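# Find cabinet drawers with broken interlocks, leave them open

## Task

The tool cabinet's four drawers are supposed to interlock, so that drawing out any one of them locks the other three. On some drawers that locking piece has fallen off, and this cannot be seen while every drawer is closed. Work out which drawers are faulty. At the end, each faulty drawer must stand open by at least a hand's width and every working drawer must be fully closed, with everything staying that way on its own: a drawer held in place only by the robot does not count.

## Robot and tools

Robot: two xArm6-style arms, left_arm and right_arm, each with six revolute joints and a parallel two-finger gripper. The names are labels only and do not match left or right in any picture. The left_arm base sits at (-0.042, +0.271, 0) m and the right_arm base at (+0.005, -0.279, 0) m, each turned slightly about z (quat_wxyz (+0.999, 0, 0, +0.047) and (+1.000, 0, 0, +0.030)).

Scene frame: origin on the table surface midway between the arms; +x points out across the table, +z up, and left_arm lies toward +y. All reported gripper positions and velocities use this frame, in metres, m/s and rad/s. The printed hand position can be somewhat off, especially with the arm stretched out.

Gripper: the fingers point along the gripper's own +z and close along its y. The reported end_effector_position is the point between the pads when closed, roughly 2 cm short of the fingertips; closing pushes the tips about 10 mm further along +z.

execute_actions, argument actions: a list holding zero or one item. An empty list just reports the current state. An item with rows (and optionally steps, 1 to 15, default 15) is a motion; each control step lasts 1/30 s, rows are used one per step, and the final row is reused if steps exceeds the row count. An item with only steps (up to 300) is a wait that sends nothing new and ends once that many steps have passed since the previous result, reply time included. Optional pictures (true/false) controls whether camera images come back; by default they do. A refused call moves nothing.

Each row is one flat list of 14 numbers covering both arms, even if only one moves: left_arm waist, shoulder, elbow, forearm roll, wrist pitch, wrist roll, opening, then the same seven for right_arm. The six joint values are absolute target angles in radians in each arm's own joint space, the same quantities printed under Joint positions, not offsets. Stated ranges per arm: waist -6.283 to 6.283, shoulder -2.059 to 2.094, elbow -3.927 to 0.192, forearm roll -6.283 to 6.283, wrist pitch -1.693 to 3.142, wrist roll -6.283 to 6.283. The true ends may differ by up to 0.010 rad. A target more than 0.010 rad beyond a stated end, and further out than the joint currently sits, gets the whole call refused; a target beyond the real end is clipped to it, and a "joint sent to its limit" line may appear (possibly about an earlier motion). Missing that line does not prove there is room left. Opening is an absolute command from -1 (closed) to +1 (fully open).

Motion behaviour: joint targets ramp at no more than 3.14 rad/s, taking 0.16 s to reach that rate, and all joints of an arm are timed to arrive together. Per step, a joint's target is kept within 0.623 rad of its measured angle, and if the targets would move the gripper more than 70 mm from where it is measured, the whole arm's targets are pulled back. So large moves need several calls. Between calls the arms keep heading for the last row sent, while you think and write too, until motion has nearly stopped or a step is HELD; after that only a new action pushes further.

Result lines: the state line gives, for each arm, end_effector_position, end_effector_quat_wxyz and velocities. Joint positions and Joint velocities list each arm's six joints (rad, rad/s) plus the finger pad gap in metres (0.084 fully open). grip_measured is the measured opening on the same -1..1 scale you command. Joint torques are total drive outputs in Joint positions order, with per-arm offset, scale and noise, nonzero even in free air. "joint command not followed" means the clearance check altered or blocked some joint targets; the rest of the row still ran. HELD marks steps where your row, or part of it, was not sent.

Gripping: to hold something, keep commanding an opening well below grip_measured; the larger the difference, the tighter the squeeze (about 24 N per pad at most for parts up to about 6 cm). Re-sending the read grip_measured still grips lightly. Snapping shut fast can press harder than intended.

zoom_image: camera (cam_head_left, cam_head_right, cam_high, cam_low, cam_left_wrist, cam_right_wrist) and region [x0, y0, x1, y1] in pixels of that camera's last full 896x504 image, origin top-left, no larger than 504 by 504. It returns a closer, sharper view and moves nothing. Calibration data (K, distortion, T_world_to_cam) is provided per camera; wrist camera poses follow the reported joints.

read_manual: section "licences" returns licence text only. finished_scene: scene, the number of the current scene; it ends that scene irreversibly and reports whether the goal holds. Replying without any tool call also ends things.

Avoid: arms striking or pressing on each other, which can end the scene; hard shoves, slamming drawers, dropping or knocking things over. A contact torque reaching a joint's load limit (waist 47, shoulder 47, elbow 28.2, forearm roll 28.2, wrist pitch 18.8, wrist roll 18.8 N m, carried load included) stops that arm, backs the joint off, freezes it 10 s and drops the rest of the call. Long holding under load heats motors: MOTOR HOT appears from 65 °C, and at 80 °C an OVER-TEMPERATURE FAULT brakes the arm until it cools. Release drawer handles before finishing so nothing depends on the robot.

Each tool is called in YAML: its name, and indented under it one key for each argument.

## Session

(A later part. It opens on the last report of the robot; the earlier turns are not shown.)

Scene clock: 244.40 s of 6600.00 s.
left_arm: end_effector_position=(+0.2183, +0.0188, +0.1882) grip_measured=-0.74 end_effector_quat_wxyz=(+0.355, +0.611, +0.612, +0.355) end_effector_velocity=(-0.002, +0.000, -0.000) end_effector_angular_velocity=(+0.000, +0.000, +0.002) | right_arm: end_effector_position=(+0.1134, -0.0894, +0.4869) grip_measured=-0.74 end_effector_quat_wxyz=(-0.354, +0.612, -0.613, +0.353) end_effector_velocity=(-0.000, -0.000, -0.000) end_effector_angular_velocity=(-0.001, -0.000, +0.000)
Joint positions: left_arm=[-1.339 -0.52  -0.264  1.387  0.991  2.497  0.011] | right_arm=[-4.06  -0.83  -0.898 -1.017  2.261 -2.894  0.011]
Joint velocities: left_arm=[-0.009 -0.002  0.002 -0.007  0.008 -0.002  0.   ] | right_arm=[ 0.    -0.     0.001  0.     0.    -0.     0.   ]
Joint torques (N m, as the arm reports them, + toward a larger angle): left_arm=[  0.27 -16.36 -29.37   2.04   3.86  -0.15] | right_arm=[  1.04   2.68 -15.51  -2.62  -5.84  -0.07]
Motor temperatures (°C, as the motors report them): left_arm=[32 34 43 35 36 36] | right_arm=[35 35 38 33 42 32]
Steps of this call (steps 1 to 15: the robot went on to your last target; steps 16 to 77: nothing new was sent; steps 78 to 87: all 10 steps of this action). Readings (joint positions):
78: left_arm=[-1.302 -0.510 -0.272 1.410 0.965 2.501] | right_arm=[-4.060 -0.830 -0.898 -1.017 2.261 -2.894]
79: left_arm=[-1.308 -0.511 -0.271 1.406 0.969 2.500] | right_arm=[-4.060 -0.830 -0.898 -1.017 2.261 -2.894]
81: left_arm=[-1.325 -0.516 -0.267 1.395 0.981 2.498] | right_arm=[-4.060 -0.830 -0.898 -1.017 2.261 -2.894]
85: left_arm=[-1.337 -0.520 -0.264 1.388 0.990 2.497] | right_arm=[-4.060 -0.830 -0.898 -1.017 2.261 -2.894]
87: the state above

execute_actions:
  actions:
    - {"rows": [[-1.3396,-0.5199,-0.2628,1.3862,0.9909,2.4964,-0.66, -4.0597,-0.8300,-0.8980,-1.0173,2.2609,-2.8943,-0.66],[-1.3396,-0.5199,-0.2628,1.3862,0.9909,2.4964,-0.66, -4.0597,-0.8300,-0.8980,-1.0173,2.2609,-2.8943,-0.66],[-1.3396,-0.5199,-0.2628,1.3862,0.9909,2.4964,-0.66, -4.0597,-0.8300,-0.8980,-1.0173,2.2609,-2.8943,-0.66],[-1.3778,-0.5295,-0.2550,1.3617,1.0175,2.4918,-0.66, -4.0597,-0.8300,-0.8980,-1.0173,2.2609,-2.8943,-0.66],[-1.3778,-0.5295,-0.2550,1.3617,1.0175,2.4918,-0.66, -4.0597,-0.8300,-0.8980,-1.0173,2.2609,-2.8943,-0.66],[-1.3778,-0.5295,-0.2550,1.3617,1.0175,2.4918,-0.66, -4.0597,-0.8300,-0.8980,-1.0173,2.2609,-2.8943,-0.66],[-1.4162,-0.5386,-0.2487,1.3364,1.0448,2.4879,-0.66, -4.0597,-0.8300,-0.8980,-1.0173,2.2609,-2.8943,-0.66]], "steps": 15}

Scene clock: 249.53 s of 6600.00 s.
left_arm: end_effector_position=(+0.2030, +0.0178, +0.1893) grip_measured=-0.67 end_effector_quat_wxyz=(+0.357, +0.610, +0.612, +0.355) end_effector_velocity=(-0.005, +0.001, -0.003) end_effector_angular_velocity=(+0.003, +0.005, +0.000) | right_arm: end_effector_position=(+0.1132, -0.0890, +0.4870) grip_measured=-0.68 end_effector_quat_wxyz=(-0.355, +0.612, -0.612, +0.352) end_effector_velocity=(+0.002, -0.004, -0.001) end_effector_angular_velocity=(-0.009, -0.002, -0.011)
Joint positions: left_arm=[-1.414 -0.54  -0.253  1.339  1.046  2.488  0.014] | right_arm=[-4.059 -0.83  -0.898 -1.018  2.26  -2.894  0.014]
Joint velocities: left_arm=[-0.019 -0.001  0.005 -0.015  0.01  -0.003  0.001] | right_arm=[-0.002 -0.003  0.004  0.002  0.011 -0.001  0.   ]
Joint torques (N m, as the arm reports them, + toward a larger angle): left_arm=[ -2.91  -3.21 -12.67  -1.25  -1.68  -0.33] | right_arm=[ -1.87  -0.03 -14.23  -1.15  -0.51  -0.39]
Motor temperatures (°C, as the motors report them): left_arm=[32 34 43 35 35 36] | right_arm=[35 35 39 33 43 32]
Steps of this call (steps 1 to 15: the robot went on to your last target; steps 16 to 90: nothing new was sent; then 1.63 s passed at rest; steps 91 to 105: all 15 steps of this action). Readings (joint positions):
91: left_arm=[-1.340 -0.520 -0.263 1.386 0.991 2.496] | right_arm=[-4.060 -0.830 -0.898 -1.017 2.261 -2.894]
92: left_arm=[-1.340 -0.520 -0.263 1.386 0.991 2.496] | right_arm=[-4.060 -0.830 -0.898 -1.017 2.261 -2.894]
94: left_arm=[-1.340 -0.520 -0.263 1.386 0.992 2.496] | right_arm=[-4.059 -0.830 -0.899 -1.018 2.258 -2.894]
98: left_arm=[-1.375 -0.530 -0.259 1.364 1.017 2.492] | right_arm=[-4.058 -0.828 -0.899 -1.019 2.255 -2.894]
105: the state above
camera_calibration (this result's frames):
cam_left_wrist: T_world_to_cam=[[0.498296, 0.00381051, 0.866998, -0.234195], [-0.0110363, -0.999881, 0.0107375, 0.0798933], [0.866936, -0.0149189, -0.498195, 0.0504654], [0, 0, 0, 1]] pos_world=[0.0738298, 0.0815291, 0.22733]
cam_right_wrist: T_world_to_cam=[[-0.511003, -0.00715874, -0.859549, 0.507502], [-0.00218318, 0.999973, -0.00703036, 0.15835], [0.859576, -0.00171598, -0.511004, 0.284133], [0, 0, 0, 1]] pos_world=[0.0154461, -0.154225, 0.58253]

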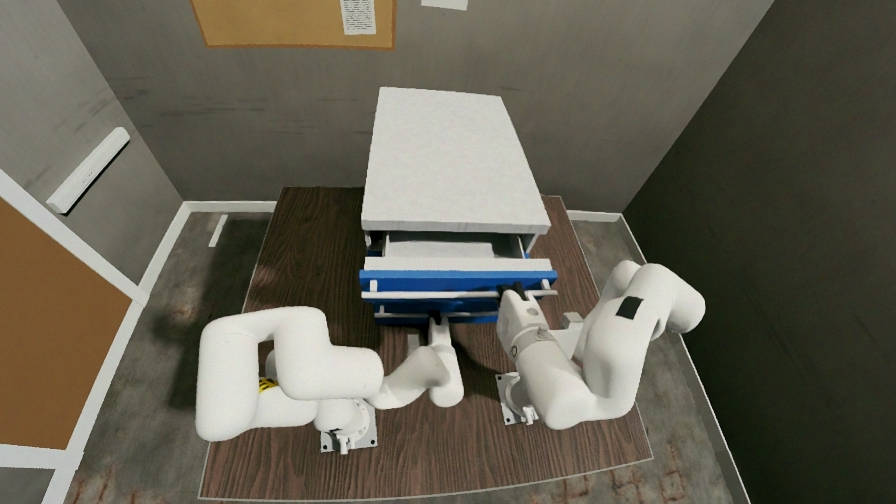

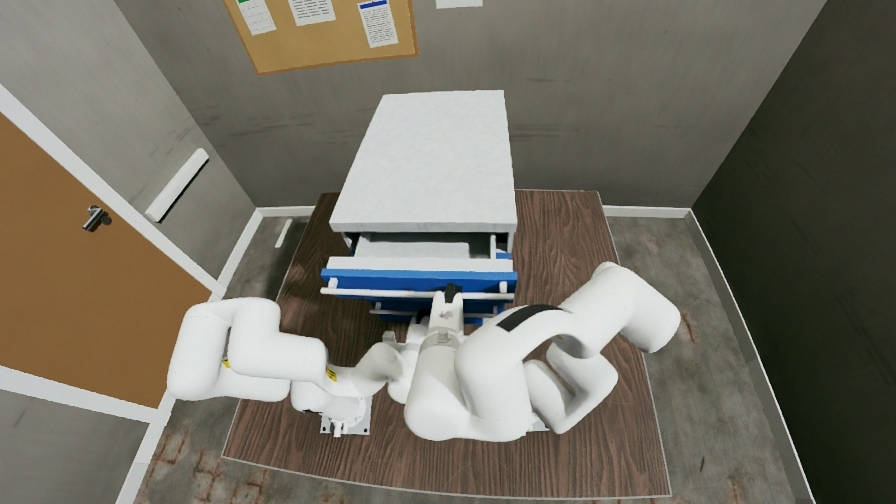

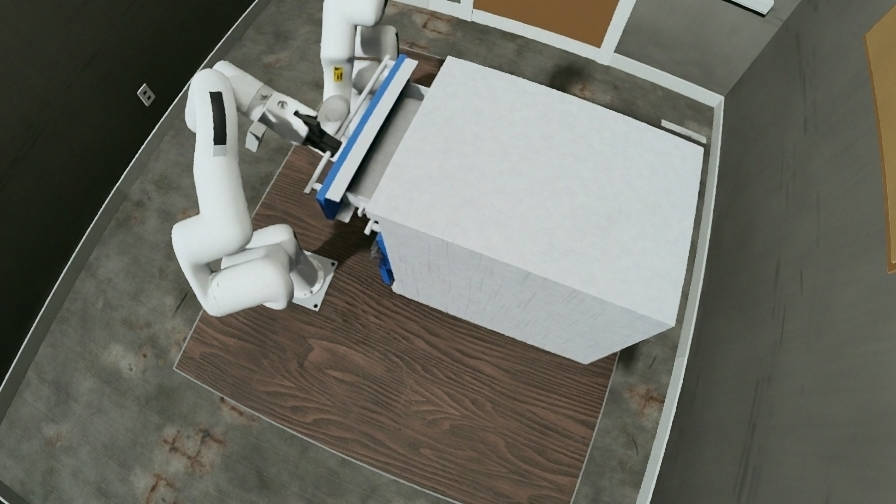

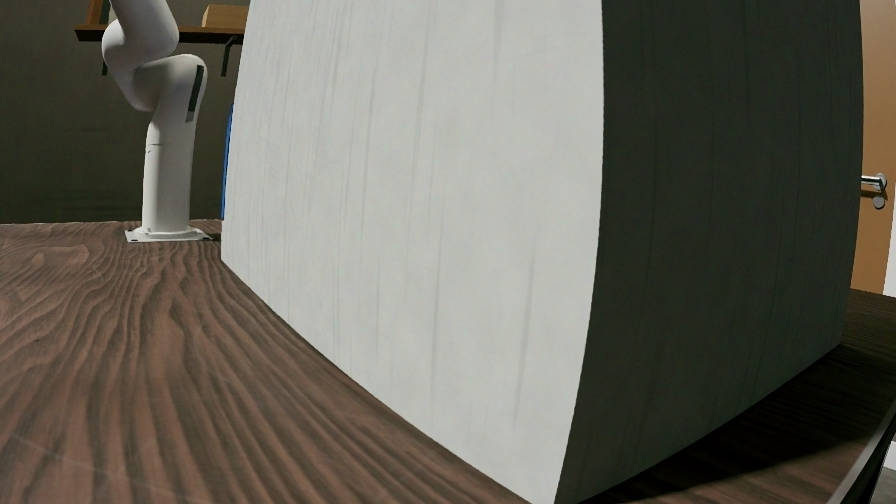

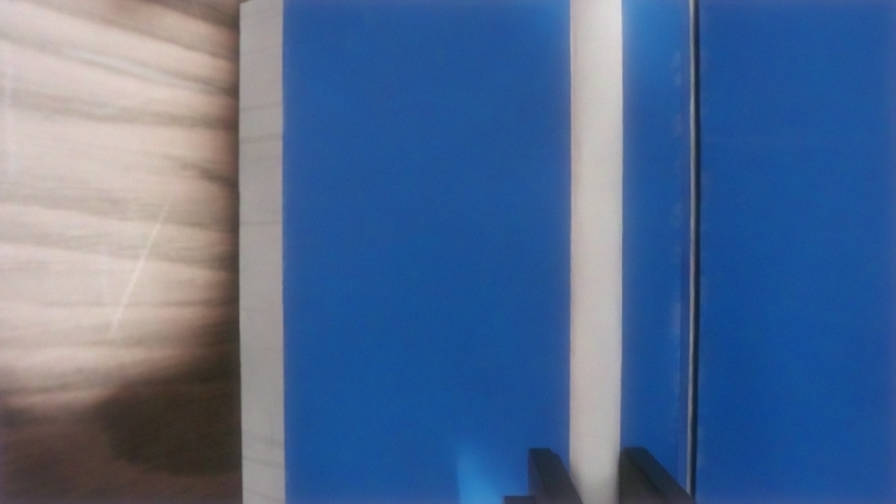

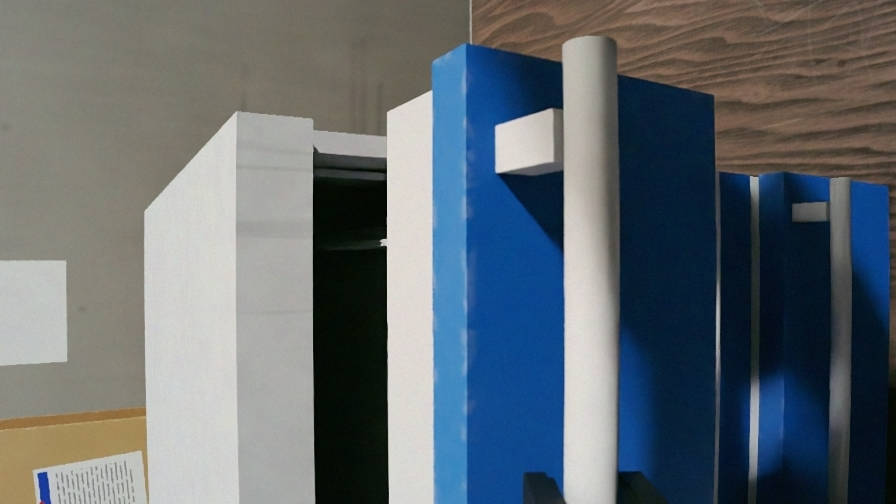

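execute_actions:
  actions: []

Scene clock: 262.43 s of 6600.00 s.
left_arm: end_effector_position=(+0.2021, +0.0181, +0.1880) grip_measured=-0.66 end_effector_quat_wxyz=(+0.356, +0.611, +0.612, +0.354) end_effector_velocity=(-0.000, +0.000, -0.000) end_effector_angular_velocity=(+0.000, -0.000, -0.000) | right_arm: end_effector_position=(+0.1134, -0.0894, +0.4869) grip_measured=-0.68 end_effector_quat_wxyz=(-0.354, +0.612, -0.613, +0.353) end_effector_velocity=(-0.000, -0.000, +0.000) end_effector_angular_velocity=(-0.000, +0.001, -0.000)
Joint positions: left_arm=[-1.416 -0.539 -0.251  1.336  1.046  2.488  0.015] | right_arm=[-4.06  -0.83  -0.898 -1.017  2.261 -2.894  0.014]
Joint velocities: left_arm=[-0.    -0.001  0.001  0.     0.     0.    -0.   ] | right_arm=[-0.    -0.    -0.001  0.    -0.    -0.     0.   ]
Joint torques (N m, as the arm reports them, + toward a larger angle): left_arm=[-3.78  4.82 -1.52 -3.51 -4.87 -0.27] | right_arm=[ -1.89  -0.15 -14.1   -1.02  -0.55  -0.31]
Motor temperatures (°C, as the motors report them): left_arm=[32 34 40 35 36 36] | right_arm=[35 35 39 33 42 32]
Steps of this call (steps 1 to 15: the robot went on to your last target; steps 16 to 90: nothing new was sent; then 9.90 s passed at rest). Readings (joint positions):
1: left_arm=[-1.415 -0.540 -0.253 1.339 1.046 2.488] | right_arm=[-4.059 -0.830 -0.898 -1.018 2.260 -2.894]
2: left_arm=[-1.415 -0.540 -0.252 1.338 1.046 2.488] | right_arm=[-4.059 -0.830 -0.898 -1.017 2.260 -2.894]
4: left_arm=[-1.415 -0.540 -0.252 1.338 1.046 2.488] | right_arm=[-4.060 -0.830 -0.898 -1.017 2.260 -2.894]
8: left_arm=[-1.416 -0.540 -0.252 1.338 1.046 2.488] | right_arm=[-4.060 -0.830 -0.898 -1.017 2.261 -2.894]
90: the state above
All arms were judged still, so your last target was given up. Only a new action makes them travel on or press farther. Fingers that are still opening or closing keep moving.
camera_calibration (this result's frames):
cam_left_wrist: T_world_to_cam=[[0.500493, 0.002244, 0.865738, -0.23287], [-0.0110291, -0.999899, 0.0089678, 0.0805496], [0.86567, -0.0140366, -0.500418, 0.0512126], [0, 0, 0, 1]] pos_world=[0.0731053, 0.0817829, 0.22651]
cam_right_wrist: T_world_to_cam=[[-0.511034, -0.00705034, -0.859531, 0.50757], [-0.000787456, 0.99997, -0.00773411, 0.15898], [0.85956, -0.00327555, -0.511025, 0.283777], [0, 0, 0, 1]] pos_world=[0.0155879, -0.154468, 0.582519]

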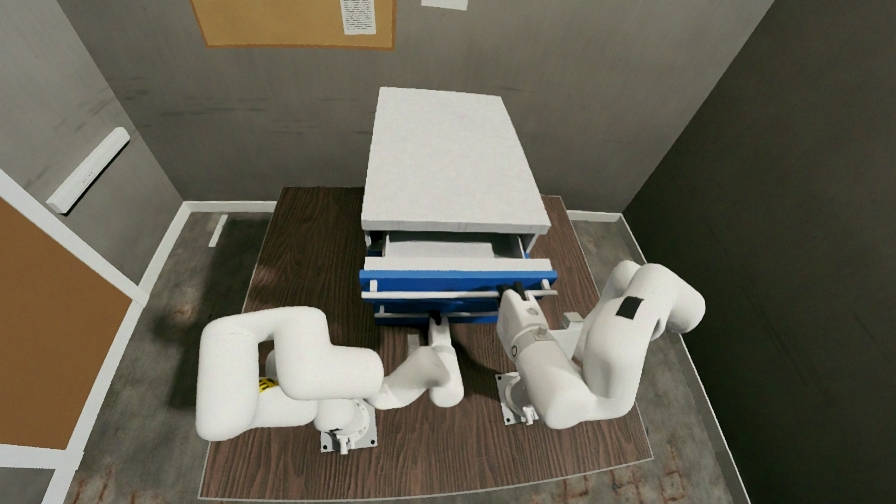

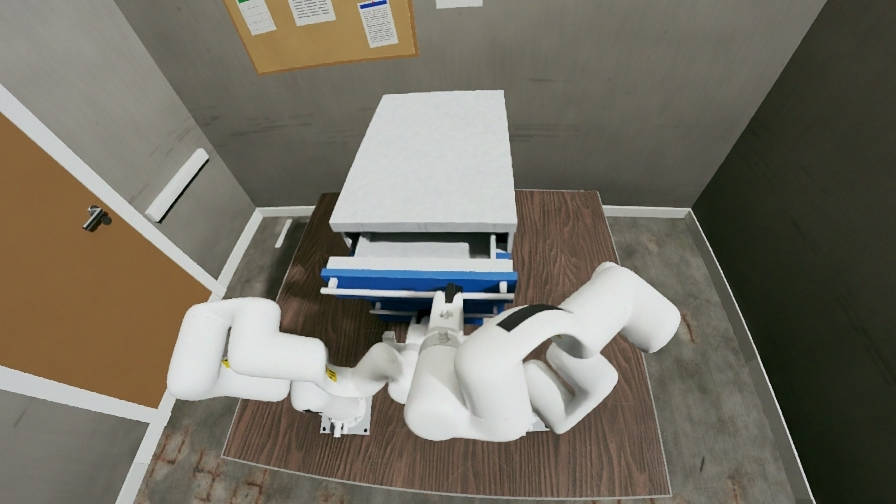

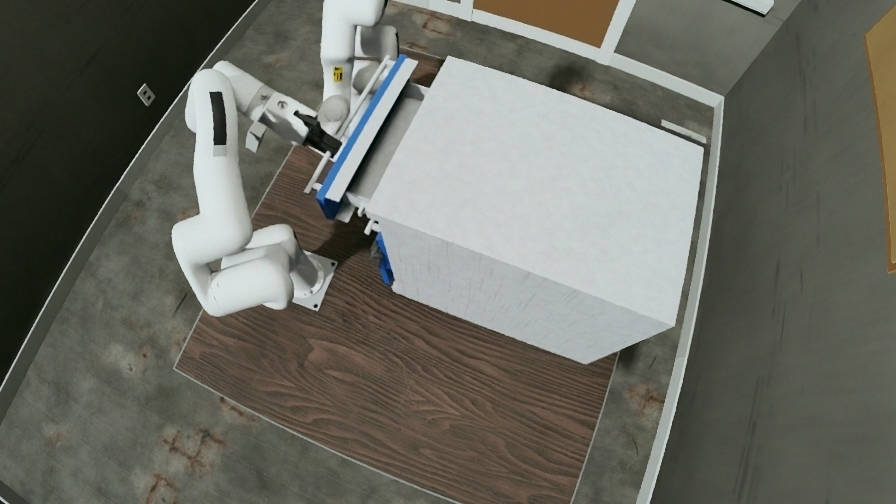

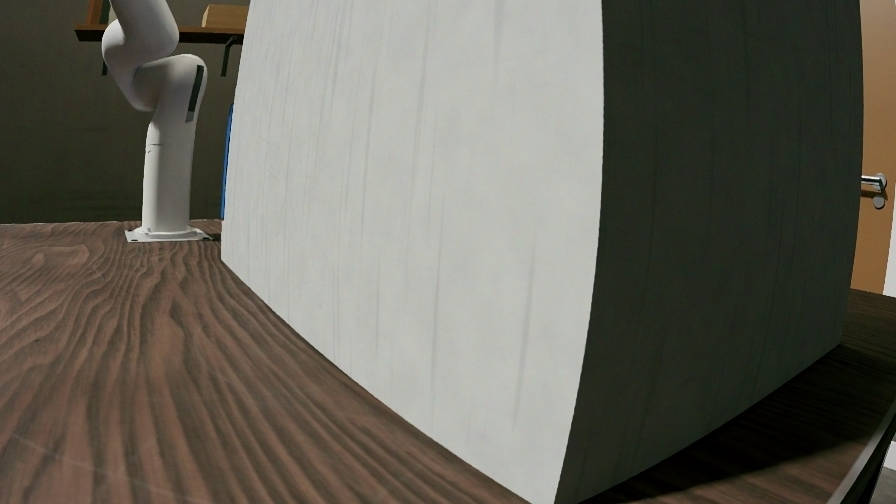

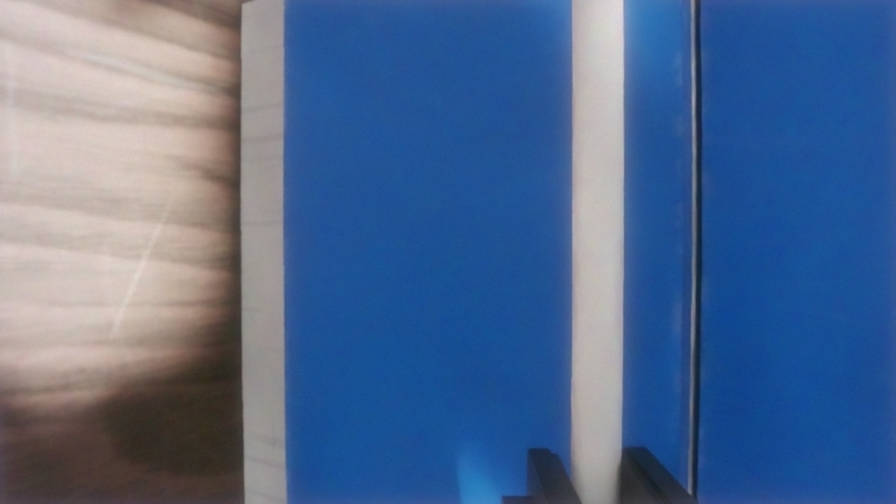

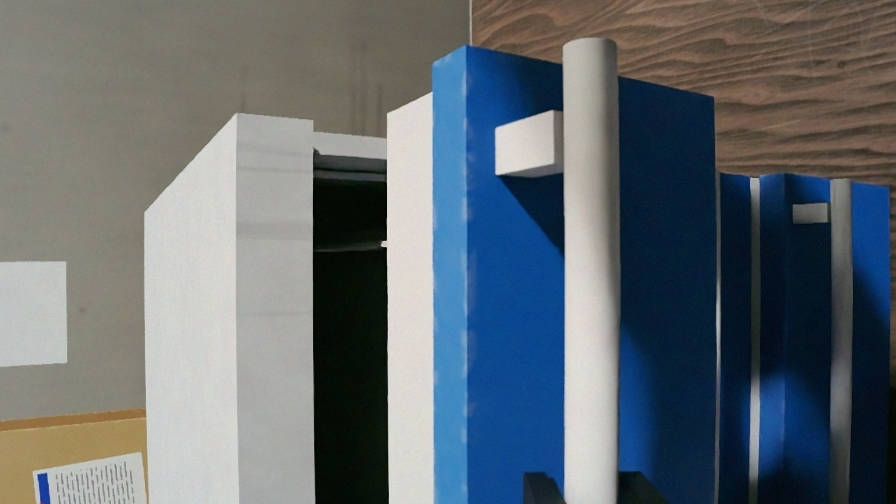

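zoom_image:
  camera: "cam_left_wrist"
  region: [500, 150, 850, 504]

zoom_image:
  camera: "cam_high"
  region: [300, 150, 460, 300]

Region (500, 150, 850, 504) of cam_left_wrist's 896x504 image, scaled by 1.424, with more detail than that image has; it fills the left 498 columns of this view, and the rest is white.

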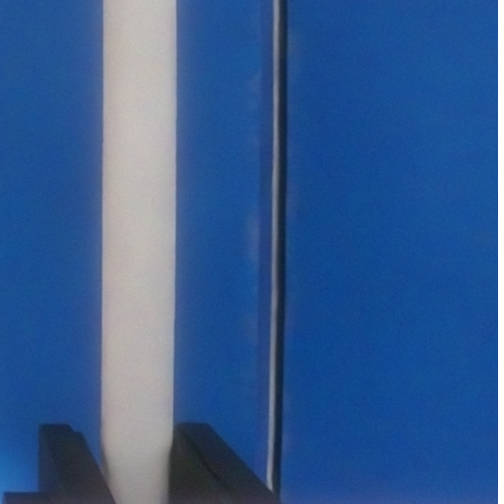

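Region (300, 150, 460, 300) of cam_high's 896x504 image, scaled by 3.150, with more detail than that image has; it fills the top 472 rows of this view, and the rest is white.

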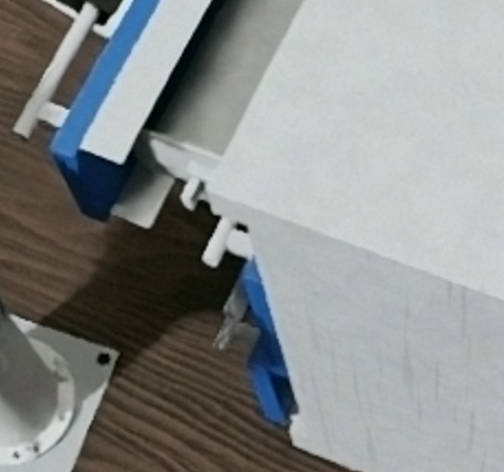

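execute_actions:
  actions:
    - {"rows": [[-1.4162,-0.5386,-0.2487,1.3364,1.0448,2.4879,-0.9,-4.0597,-0.8300,-0.8980,-1.0173,2.2609,-2.8943,-0.66]], "steps": 10}
  pictures: false

Scene clock: 269.57 s of 6600.00 s.
left_arm: end_effector_position=(+0.2028, +0.0181, +0.1892) grip_measured=-0.74 end_effector_quat_wxyz=(+0.357, +0.610, +0.612, +0.355) end_effector_velocity=(-0.000, -0.000, +0.000) end_effector_angular_velocity=(+0.001, -0.001, -0.001) | right_arm: end_effector_position=(+0.1134, -0.0894, +0.4869) grip_measured=-0.68 end_effector_quat_wxyz=(-0.354, +0.612, -0.613, +0.353) end_effector_velocity=(-0.000, -0.000, -0.000) end_effector_angular_velocity=(-0.001, +0.001, +0.000)
Joint positions: left_arm=[-1.416 -0.539 -0.253  1.337  1.049  2.488  0.012] | right_arm=[-4.06  -0.83  -0.898 -1.017  2.261 -2.894  0.014]
Joint velocities: left_arm=[-0.001  0.001 -0.001  0.     0.001 -0.    -0.   ] | right_arm=[-0.    -0.    -0.     0.001 -0.    -0.001  0.   ]
Joint torques (N m, as the arm reports them, + toward a larger angle): left_arm=[-5.22  6.08 -0.39 -3.89 -5.92 -0.4 ] | right_arm=[ -1.97  -0.45 -14.14  -1.1   -0.49  -0.19]
Motor temperatures (°C, as the motors report them): left_arm=[32 34 39 35 37 36] | right_arm=[35 35 39 33 42 32]
Steps of this call (steps 1 to 90: nothing new was sent; then 3.80 s passed at rest; steps 91 to 100: all 10 steps of this action). Readings (joint positions):
91: left_arm=[-1.416 -0.539 -0.252 1.337 1.046 2.488] | right_arm=[-4.060 -0.830 -0.898 -1.017 2.261 -2.894]
92: left_arm=[-1.416 -0.539 -0.253 1.337 1.047 2.488] | right_arm=[-4.060 -0.830 -0.898 -1.017 2.261 -2.894]
94: left_arm=[-1.416 -0.539 -0.253 1.337 1.048 2.488] | right_arm=[-4.060 -0.830 -0.898 -1.017 2.261 -2.894]
98: left_arm=[-1.416 -0.539 -0.253 1.337 1.048 2.488] | right_arm=[-4.060 -0.830 -0.898 -1.017 2.261 -2.894]
100: the state above

execute_actions:
  actions:
    - {"rows": [[-1.4181,-0.5478,-0.2528,1.3292,1.0507,2.5019,-0.9,-4.0597,-0.8300,-0.8980,-1.0173,2.2609,-2.8943,-0.66]], "steps": 10}
  pictures: false

Scene clock: 272.07 s of 6600.00 s.
left_arm: end_effector_position=(+0.2016, +0.0182, +0.1899) grip_measured=-0.74 end_effector_quat_wxyz=(+0.355, +0.613, +0.611, +0.355) end_effector_velocity=(+0.000, +0.000, +0.001) end_effector_angular_velocity=(+0.000, +0.001, -0.001) | right_arm: end_effector_position=(+0.1134, -0.0894, +0.4869) grip_measured=-0.68 end_effector_quat_wxyz=(-0.354, +0.612, -0.613, +0.353) end_effector_velocity=(+0.000, +0.000, -0.000) end_effector_angular_velocity=(+0.000, -0.001, -0.000)
Joint positions: left_arm=[-1.419 -0.546 -0.252  1.329  1.049  2.501  0.011] | right_arm=[-4.06  -0.83  -0.898 -1.017  2.261 -2.894  0.014]
Joint velocities: left_arm=[ 0.001 -0.005  0.001 -0.002 -0.001  0.006 -0.   ] | right_arm=[-0.    -0.     0.001 -0.    -0.     0.    -0.   ]
Joint torques (N m, as the arm reports them, + toward a larger angle): left_arm=[-2.3   0.47 -5.63 -2.74 -2.04 -0.17] | right_arm=[ -2.35  -0.19 -14.17  -1.18  -0.7   -0.36]
Motor temperatures (°C, as the motors report them): left_arm=[32 34 39 35 37 36] | right_arm=[35 35 39 33 42 32]
Steps of this call (steps 1 to 15: the robot went on to your last target; steps 16 to 65: nothing new was sent; steps 66 to 75: all 10 steps of this action). Readings (joint positions):
66: left_arm=[-1.416 -0.539 -0.253 1.337 1.049 2.488] | right_arm=[-4.060 -0.830 -0.898 -1.017 2.261 -2.894]
67: left_arm=[-1.417 -0.540 -0.253 1.335 1.049 2.491] | right_arm=[-4.060 -0.830 -0.898 -1.017 2.261 -2.894]
69: left_arm=[-1.418 -0.543 -0.253 1.332 1.049 2.497] | right_arm=[-4.060 -0.830 -0.898 -1.017 2.261 -2.894]
73: left_arm=[-1.419 -0.546 -0.252 1.329 1.049 2.501] | right_arm=[-4.060 -0.830 -0.898 -1.017 2.261 -2.894]
75: the state above

execute_actions:
  actions:
    - {"rows": [[-1.4375,-0.5520,-0.2505,1.3165,1.0644,2.5000,-0.9,-4.0597,-0.8300,-0.8980,-1.0173,2.2609,-2.8943,-0.66],[-1.4375,-0.5520,-0.2505,1.3165,1.0644,2.5000,-0.9,-4.0597,-0.8300,-0.8980,-1.0173,2.2609,-2.8943,-0.66],[-1.4568,-0.5559,-0.2482,1.3038,1.0781,2.4978,-0.9,-4.0597,-0.8300,-0.8980,-1.0173,2.2609,-2.8943,-0.66]], "steps": 10}
  pictures: false

Scene clock: 274.87 s of 6600.00 s.
left_arm: end_effector_position=(+0.1945, +0.0184, +0.1908) grip_measured=-0.74 end_effector_quat_wxyz=(+0.355, +0.612, +0.611, +0.355) end_effector_velocity=(-0.004, -0.000, -0.000) end_effector_angular_velocity=(-0.001, +0.001, +0.001) | right_arm: end_effector_position=(+0.1134, -0.0894, +0.4869) grip_measured=-0.68 end_effector_quat_wxyz=(-0.354, +0.612, -0.613, +0.353) end_effector_velocity=(+0.000, -0.000, -0.000) end_effector_angular_velocity=(-0.001, -0.000, -0.000)
Joint positions: left_arm=[-1.455 -0.556 -0.248  1.305  1.077  2.498  0.011] | right_arm=[-4.06  -0.83  -0.898 -1.017  2.261 -2.894  0.014]
Joint velocities: left_arm=[-0.018 -0.003  0.001 -0.013  0.012 -0.003 -0.   ] | right_arm=[-0. -0.  0. -0.  0. -0.  0.]
Joint torques (N m, as the arm reports them, + toward a larger angle): left_arm=[  3.27  -6.81 -13.06  -1.34   3.74  -0.02] | right_arm=[ -1.75  -0.55 -14.29  -1.19  -0.61  -0.21]
Motor temperatures (°C, as the motors report them): left_arm=[32 34 39 35 37 36] | right_arm=[35 35 39 33 42 32]
Steps of this call (steps 1 to 15: the robot went on to your last target; steps 16 to 74: nothing new was sent; steps 75 to 84: all 10 steps of this action). Readings (joint positions):
75: left_arm=[-1.419 -0.548 -0.253 1.329 1.051 2.502] | right_arm=[-4.060 -0.830 -0.898 -1.017 2.261 -2.894]
76: left_arm=[-1.422 -0.548 -0.252 1.327 1.053 2.501] | right_arm=[-4.060 -0.830 -0.898 -1.017 2.261 -2.894]
78: left_arm=[-1.434 -0.551 -0.251 1.319 1.062 2.500] | right_arm=[-4.060 -0.830 -0.898 -1.017 2.261 -2.894]
82: left_arm=[-1.453 -0.555 -0.248 1.306 1.076 2.498] | right_arm=[-4.060 -0.830 -0.898 -1.017 2.261 -2.894]
84: the state above

execute_actions:
  actions:
    - {"rows": [[-1.4946,-0.5578,-0.2427,1.2823,1.1024,2.4857,-0.8,-4.0597,-0.8300,-0.8980,-1.0173,2.2609,-2.8943,-0.66],[-1.4946,-0.5578,-0.2427,1.2823,1.1024,2.4857,-0.8,-4.0597,-0.8300,-0.8980,-1.0173,2.2609,-2.8943,-0.66],[-1.5335,-0.5628,-0.2405,1.2574,1.1295,2.4795,-0.8,-4.0597,-0.8300,-0.8980,-1.0173,2.2609,-2.8943,-0.66],[-1.5335,-0.5628,-0.2405,1.2574,1.1295,2.4795,-0.8,-4.0597,-0.8300,-0.8980,-1.0173,2.2609,-2.8943,-0.66],[-1.5725,-0.5662,-0.2394,1.2327,1.1564,2.4723,-0.8,-4.0597,-0.8300,-0.8980,-1.0173,2.2609,-2.8943,-0.66],[-1.5725,-0.5662,-0.2394,1.2327,1.1564,2.4723,-0.8,-4.0597,-0.8300,-0.8980,-1.0173,2.2609,-2.8943,-0.66],[-1.6116,-0.5681,-0.2395,1.2082,1.1831,2.4641,-0.8,-4.0597,-0.8300,-0.8980,-1.0173,2.2609,-2.8943,-0.66],[-1.6116,-0.5681,-0.2395,1.2082,1.1831,2.4641,-0.8,-4.0597,-0.8300,-0.8980,-1.0173,2.2609,-2.8943,-0.66],[-1.6508,-0.5684,-0.2409,1.1839,1.2096,2.4549,-0.8,-4.0597,-0.8300,-0.8980,-1.0173,2.2609,-2.8943,-0.66]], "steps": 14}

Scene clock: 278.80 s of 6600.00 s.
left_arm: end_effector_position=(+0.1571, +0.0182, +0.1899) grip_measured=-0.74 end_effector_quat_wxyz=(+0.355, +0.611, +0.613, +0.354) end_effector_velocity=(-0.028, +0.001, -0.001) end_effector_angular_velocity=(-0.001, +0.004, +0.000) | right_arm: end_effector_position=(+0.1134, -0.0894, +0.4869) grip_measured=-0.68 end_effector_quat_wxyz=(-0.354, +0.612, -0.613, +0.353) end_effector_velocity=(+0.000, -0.000, +0.000) end_effector_angular_velocity=(-0.000, -0.000, -0.000)
Joint positions: left_arm=[-1.641 -0.57  -0.243  1.191  1.207  2.457  0.011] | right_arm=[-4.06  -0.83  -0.898 -1.017  2.261 -2.894  0.014]
Joint velocities: left_arm=[-0.138 -0.003 -0.004 -0.086  0.093 -0.034  0.   ] | right_arm=[ 0.    -0.    -0.    -0.     0.001 -0.    -0.   ]
Joint torques (N m, as the arm reports them, + toward a larger angle): left_arm=[ 1.    1.22 -6.17 -3.04 -2.69 -0.39] | right_arm=[ -2.18  -0.04 -14.21  -1.17  -0.59  -0.23]
Motor temperatures (°C, as the motors report them): left_arm=[32 34 39 35 37 36] | right_arm=[35 35 39 33 41 32]
Steps of this call (steps 1 to 15: the robot went on to your last target; steps 16 to 90: nothing new was sent; then 0.47 s passed at rest; steps 91 to 104: all 14 steps of this action). Readings (joint positions):
91: left_arm=[-1.457 -0.556 -0.248 1.303 1.079 2.498] | right_arm=[-4.060 -0.830 -0.898 -1.017 2.261 -2.894]
92: left_arm=[-1.463 -0.556 -0.248 1.300 1.083 2.495] | right_arm=[-4.060 -0.830 -0.898 -1.017 2.261 -2.894]
94: left_arm=[-1.485 -0.558 -0.246 1.287 1.099 2.490] | right_arm=[-4.060 -0.830 -0.898 -1.017 2.261 -2.894]
98: left_arm=[-1.553 -0.566 -0.243 1.246 1.147 2.476] | right_arm=[-4.060 -0.830 -0.898 -1.017 2.261 -2.894]
104: the state above
camera_calibration (this result's frames):
cam_left_wrist: T_world_to_cam=[[0.500986, 0.00322865, 0.865449, -0.21195], [-0.00921937, -0.999916, 0.00906714, 0.0798063], [0.865406, -0.0125214, -0.500914, 0.091211], [0, 0, 0, 1]] pos_world=[0.0279851, 0.0816261, 0.228397]
cam_right_wrist: T_world_to_cam=[[-0.511034, -0.00705054, -0.859531, 0.50757], [-0.000787723, 0.99997, -0.00773419, 0.158981], [0.85956, -0.00327536, -0.511025, 0.283777], [0, 0, 0, 1]] pos_world=[0.0155879, -0.154468, 0.582519]

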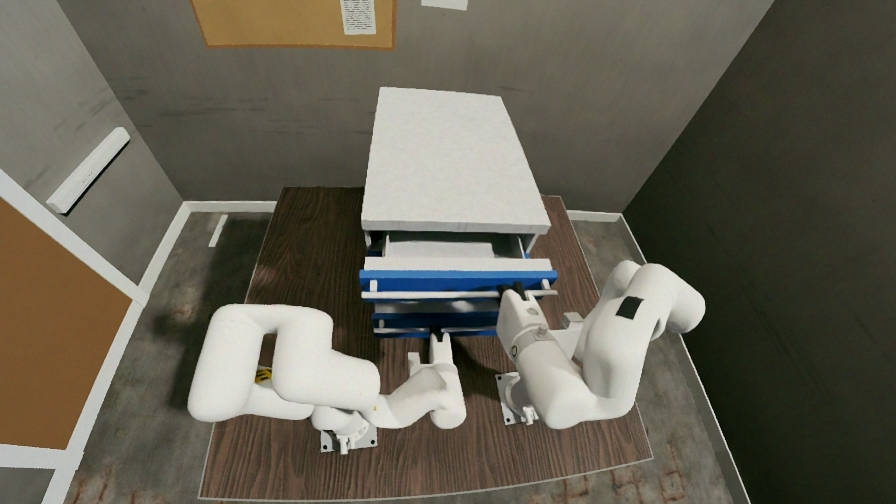

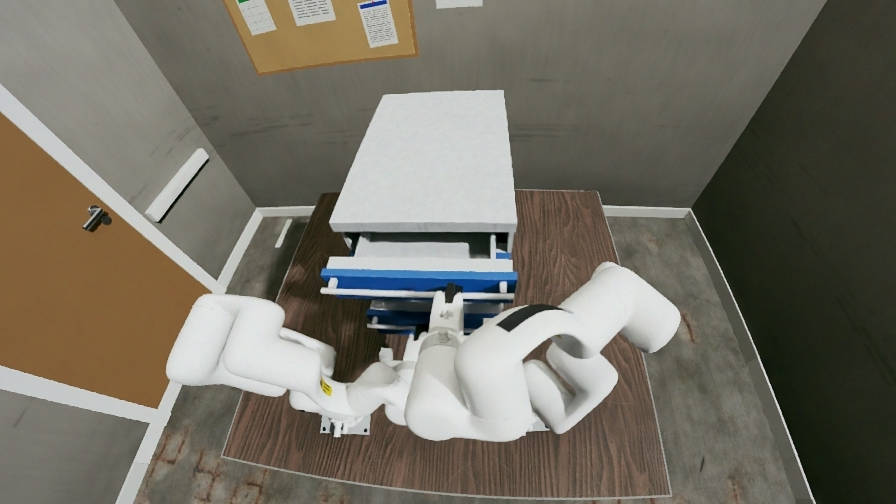

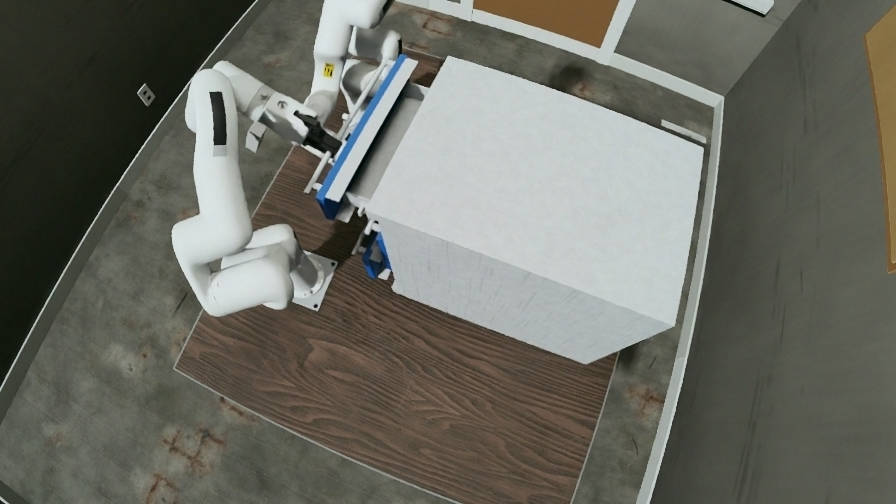

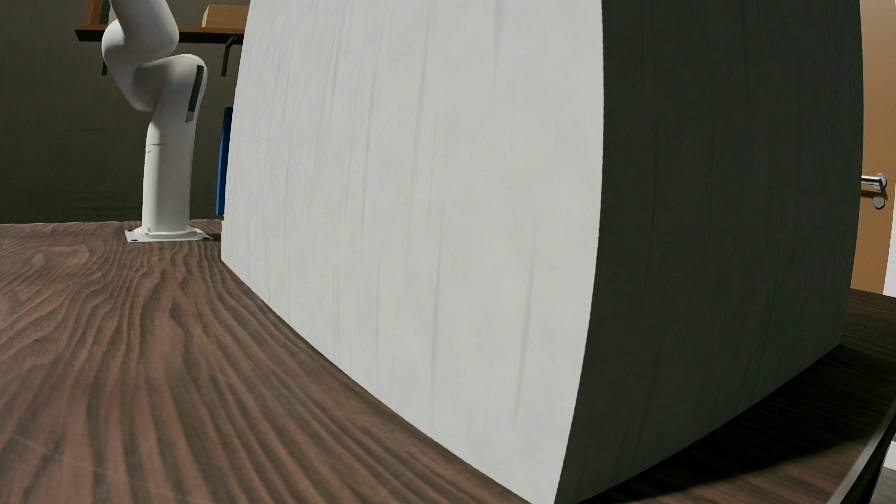

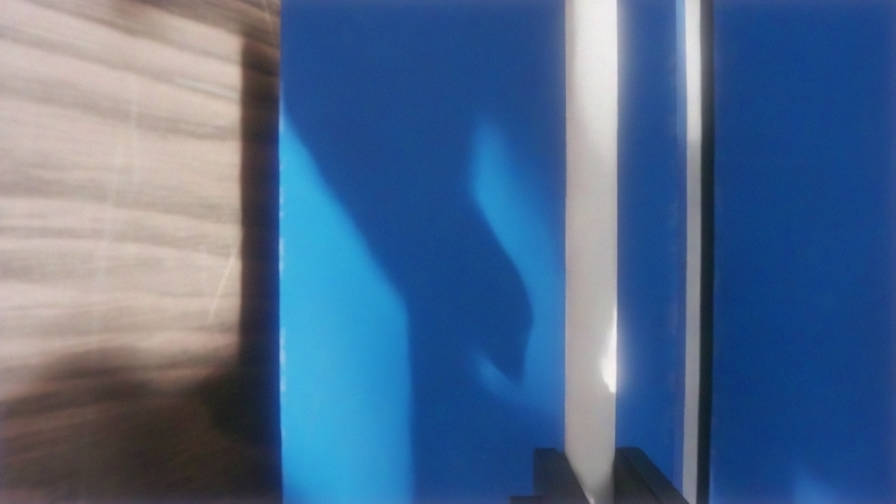

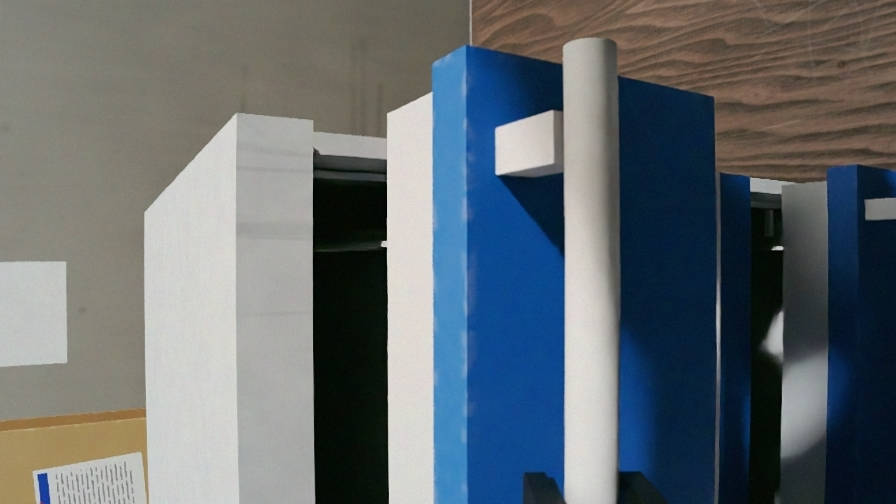

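execute_actions:
  actions:
    - {"rows": [[-1.6905,-0.5694,-0.2444,1.1582,1.2374,2.4481,-0.8,-4.0597,-0.8300,-0.8980,-1.0173,2.2609,-2.8943,-0.8],[-1.6905,-0.5694,-0.2444,1.1582,1.2374,2.4481,-0.8,-4.0597,-0.8300,-0.8980,-1.0173,2.2609,-2.8943,-0.8],[-1.7299,-0.5665,-0.2482,1.1343,1.2636,2.4369,-0.8,-4.0944,-0.8501,-0.8832,-1.0301,2.2342,-2.9224,-0.8],[-1.7299,-0.5665,-0.2482,1.1343,1.2636,2.4369,-0.8,-4.0944,-0.8501,-0.8832,-1.0301,2.2342,-2.9224,-0.8],[-1.7694,-0.5622,-0.2532,1.1108,1.2895,2.4246,-0.8,-4.1314,-0.8688,-0.8691,-1.0413,2.2052,-2.9504,-0.8],[-1.7694,-0.5622,-0.2532,1.1108,1.2895,2.4246,-0.8,-4.1314,-0.8688,-0.8691,-1.0413,2.2052,-2.9504,-0.8],[-1.8089,-0.5562,-0.2594,1.0874,1.3153,2.4113,-0.8,-4.1705,-0.8863,-0.8555,-1.0509,2.1740,-2.9784,-0.8],[-1.8089,-0.5562,-0.2594,1.0874,1.3153,2.4113,-0.8,-4.1705,-0.8863,-0.8555,-1.0509,2.1740,-2.9784,-0.8],[-1.8486,-0.5487,-0.2667,1.0642,1.3409,2.3970,-0.8,-4.2119,-0.9026,-0.8427,-1.0591,2.1404,-3.0063,-0.8],[-1.8486,-0.5487,-0.2667,1.0642,1.3409,2.3970,-0.8,-4.2119,-0.9026,-0.8427,-1.0591,2.1404,-3.0063,-0.8],[-1.8883,-0.5396,-0.2753,1.0413,1.3663,2.3816,-0.8,-4.2556,-0.9176,-0.8305,-1.0657,2.1045,-3.0342,-0.8],[-1.8883,-0.5396,-0.2753,1.0413,1.3663,2.3816,-0.8,-4.2556,-0.9176,-0.8305,-1.0657,2.1045,-3.0342,-0.8],[-1.8883,-0.5396,-0.2753,1.0413,1.3663,2.3816,-0.8,-4.3014,-0.9314,-0.8188,-1.0707,2.0664,-3.0620,-0.8],[-1.8883,-0.5396,-0.2753,1.0413,1.3663,2.3816,-0.8,-4.3014,-0.9314,-0.8188,-1.0707,2.0664,-3.0620,-0.8],[-1.8883,-0.5396,-0.2753,1.0413,1.3663,2.3816,-0.8,-4.3495,-0.9438,-0.8079,-1.0743,2.0259,-3.0898,-0.8]], "steps": 15}
  pictures: false

Scene clock: 289.27 s of 6600.00 s.
left_arm: end_effector_position=(+0.1087, +0.0183, +0.1895) grip_measured=-0.74 end_effector_quat_wxyz=(+0.355, +0.612, +0.611, +0.355) end_effector_velocity=(-0.055, +0.001, +0.001) end_effector_angular_velocity=(+0.000, +0.001, -0.003) | right_arm: end_effector_position=(+0.1535, -0.0894, +0.4868) grip_measured=-0.74 end_effector_quat_wxyz=(-0.355, +0.612, -0.613, +0.352) end_effector_velocity=(+0.114, +0.000, -0.001) end_effector_angular_velocity=(-0.002, -0.001, -0.001)
Joint positions: left_arm=[-1.873 -0.542 -0.272  1.054  1.359  2.388  0.012] | right_arm=[-4.254 -0.916 -0.833 -1.065  2.105 -3.032  0.011]
Joint velocities: left_arm=[-0.251  0.051 -0.05  -0.152  0.156 -0.091 -0.   ] | right_arm=[-0.645 -0.211  0.169 -0.09  -0.534 -0.401  0.   ]
Joint torques (N m, as the arm reports them, + toward a larger angle): left_arm=[ 3.07  2.16 -3.65 -3.61 -5.62 -0.11] | right_arm=[ -4.36   0.48 -12.47  -0.44  -0.2    0.08]
Motor temperatures (°C, as the motors report them): left_arm=[32 34 38 35 38 36] | right_arm=[35 35 39 33 41 32]
Steps of this call (steps 1 to 15: the robot went on to your last target; steps 16 to 90: nothing new was sent; then 6.97 s passed at rest; steps 91 to 105: all 15 steps of this action). Readings (joint positions):
91: left_arm=[-1.651 -0.568 -0.243 1.186 1.213 2.455] | right_arm=[-4.060 -0.830 -0.898 -1.017 2.261 -2.894]
92: left_arm=[-1.657 -0.568 -0.243 1.183 1.218 2.454] | right_arm=[-4.060 -0.830 -0.898 -1.017 2.261 -2.894]
94: left_arm=[-1.681 -0.568 -0.245 1.168 1.233 2.449] | right_arm=[-4.065 -0.833 -0.896 -1.019 2.256 -2.900]
98: left_arm=[-1.750 -0.563 -0.251 1.126 1.280 2.430] | right_arm=[-4.116 -0.861 -0.875 -1.036 2.216 -2.939]
105: the state above

execute_actions:
  actions:
    - {"rows": [[-1.8888,-0.5419,-0.2763,1.0395,1.3678,2.3851,-0.8,-4.3998,-0.9550,-0.7976,-1.0763,1.9832,-3.1176,-0.8],[-1.8888,-0.5419,-0.2763,1.0395,1.3678,2.3851,-0.8,-4.3998,-0.9550,-0.7976,-1.0763,1.9832,-3.1176,-0.8],[-1.8888,-0.5419,-0.2763,1.0395,1.3678,2.3851,-0.8,-4.4524,-0.9650,-0.7879,-1.0767,1.9381,-3.1452,-0.8],[-1.8888,-0.5419,-0.2763,1.0395,1.3678,2.3851,-0.8,-4.4524,-0.9650,-0.7879,-1.0767,1.9381,-3.1452,-0.8],[-1.8888,-0.5419,-0.2763,1.0395,1.3678,2.3851,-0.8,-4.5071,-0.9736,-0.7789,-1.0757,1.8908,-3.1729,-0.8],[-1.8888,-0.5419,-0.2763,1.0395,1.3678,2.3851,-0.8,-4.5071,-0.9736,-0.7789,-1.0757,1.8908,-3.1729,-0.8],[-1.8888,-0.5419,-0.2763,1.0395,1.3678,2.3851,-0.8,-4.5641,-0.9811,-0.7705,-1.0731,1.8412,-3.2004,-0.8],[-1.8888,-0.5419,-0.2763,1.0395,1.3678,2.3851,-0.8,-4.5641,-0.9811,-0.7705,-1.0731,1.8412,-3.2004,-0.8],[-1.8888,-0.5419,-0.2763,1.0395,1.3678,2.3851,-0.8,-4.6234,-0.9872,-0.7627,-1.0689,1.7894,-3.2280,-0.8]], "steps": 15}
  pictures: false

Scene clock: 295.23 s of 6600.00 s.
left_arm: end_effector_position=(+0.1048, +0.0182, +0.1899) grip_measured=-0.74 end_effector_quat_wxyz=(+0.354, +0.613, +0.611, +0.354) end_effector_velocity=(-0.000, +0.000, -0.001) end_effector_angular_velocity=(+0.001, +0.002, +0.001) | right_arm: end_effector_position=(+0.2075, -0.0894, +0.4860) grip_measured=-0.74 end_effector_quat_wxyz=(-0.353, +0.612, -0.612, +0.354) end_effector_velocity=(+0.017, +0.001, +0.000) end_effector_angular_velocity=(-0.004, -0.000, +0.011)
Joint positions: left_arm=[-1.889 -0.542 -0.276  1.041  1.368  2.385  0.012] | right_arm=[-4.615 -0.987 -0.765 -1.072  1.797 -3.223  0.011]
Joint velocities: left_arm=[ 0.001  0.001 -0.    -0.001 -0.001  0.    -0.   ] | right_arm=[-0.128 -0.016  0.018  0.01  -0.119 -0.068 -0.   ]
Joint torques (N m, as the arm reports them, + toward a larger angle): left_arm=[-2.97  0.22 -6.84 -3.7  -4.27 -0.27] | right_arm=[-3.03  3.34 -5.34  3.28  3.14 -0.34]
Motor temperatures (°C, as the motors report them): left_arm=[32 34 38 35 38 36] | right_arm=[35 35 38 33 41 32]
Steps of this call (steps 1 to 30: the robot went on to your last target; steps 31 to 90: nothing new was sent; then 2.47 s passed at rest; steps 91 to 105: all 15 steps of this action). Readings (joint positions):
91: left_arm=[-1.888 -0.540 -0.275 1.044 1.368 2.382] | right_arm=[-4.350 -0.944 -0.808 -1.075 2.025 -3.090]
92: left_arm=[-1.888 -0.540 -0.275 1.043 1.368 2.382] | right_arm=[-4.357 -0.945 -0.807 -1.075 2.019 -3.095]
94: left_arm=[-1.889 -0.541 -0.276 1.042 1.368 2.384] | right_arm=[-4.386 -0.952 -0.801 -1.076 1.994 -3.111]
98: left_arm=[-1.889 -0.542 -0.276 1.041 1.368 2.385] | right_arm=[-4.477 -0.969 -0.785 -1.077 1.917 -3.157]
105: the state above


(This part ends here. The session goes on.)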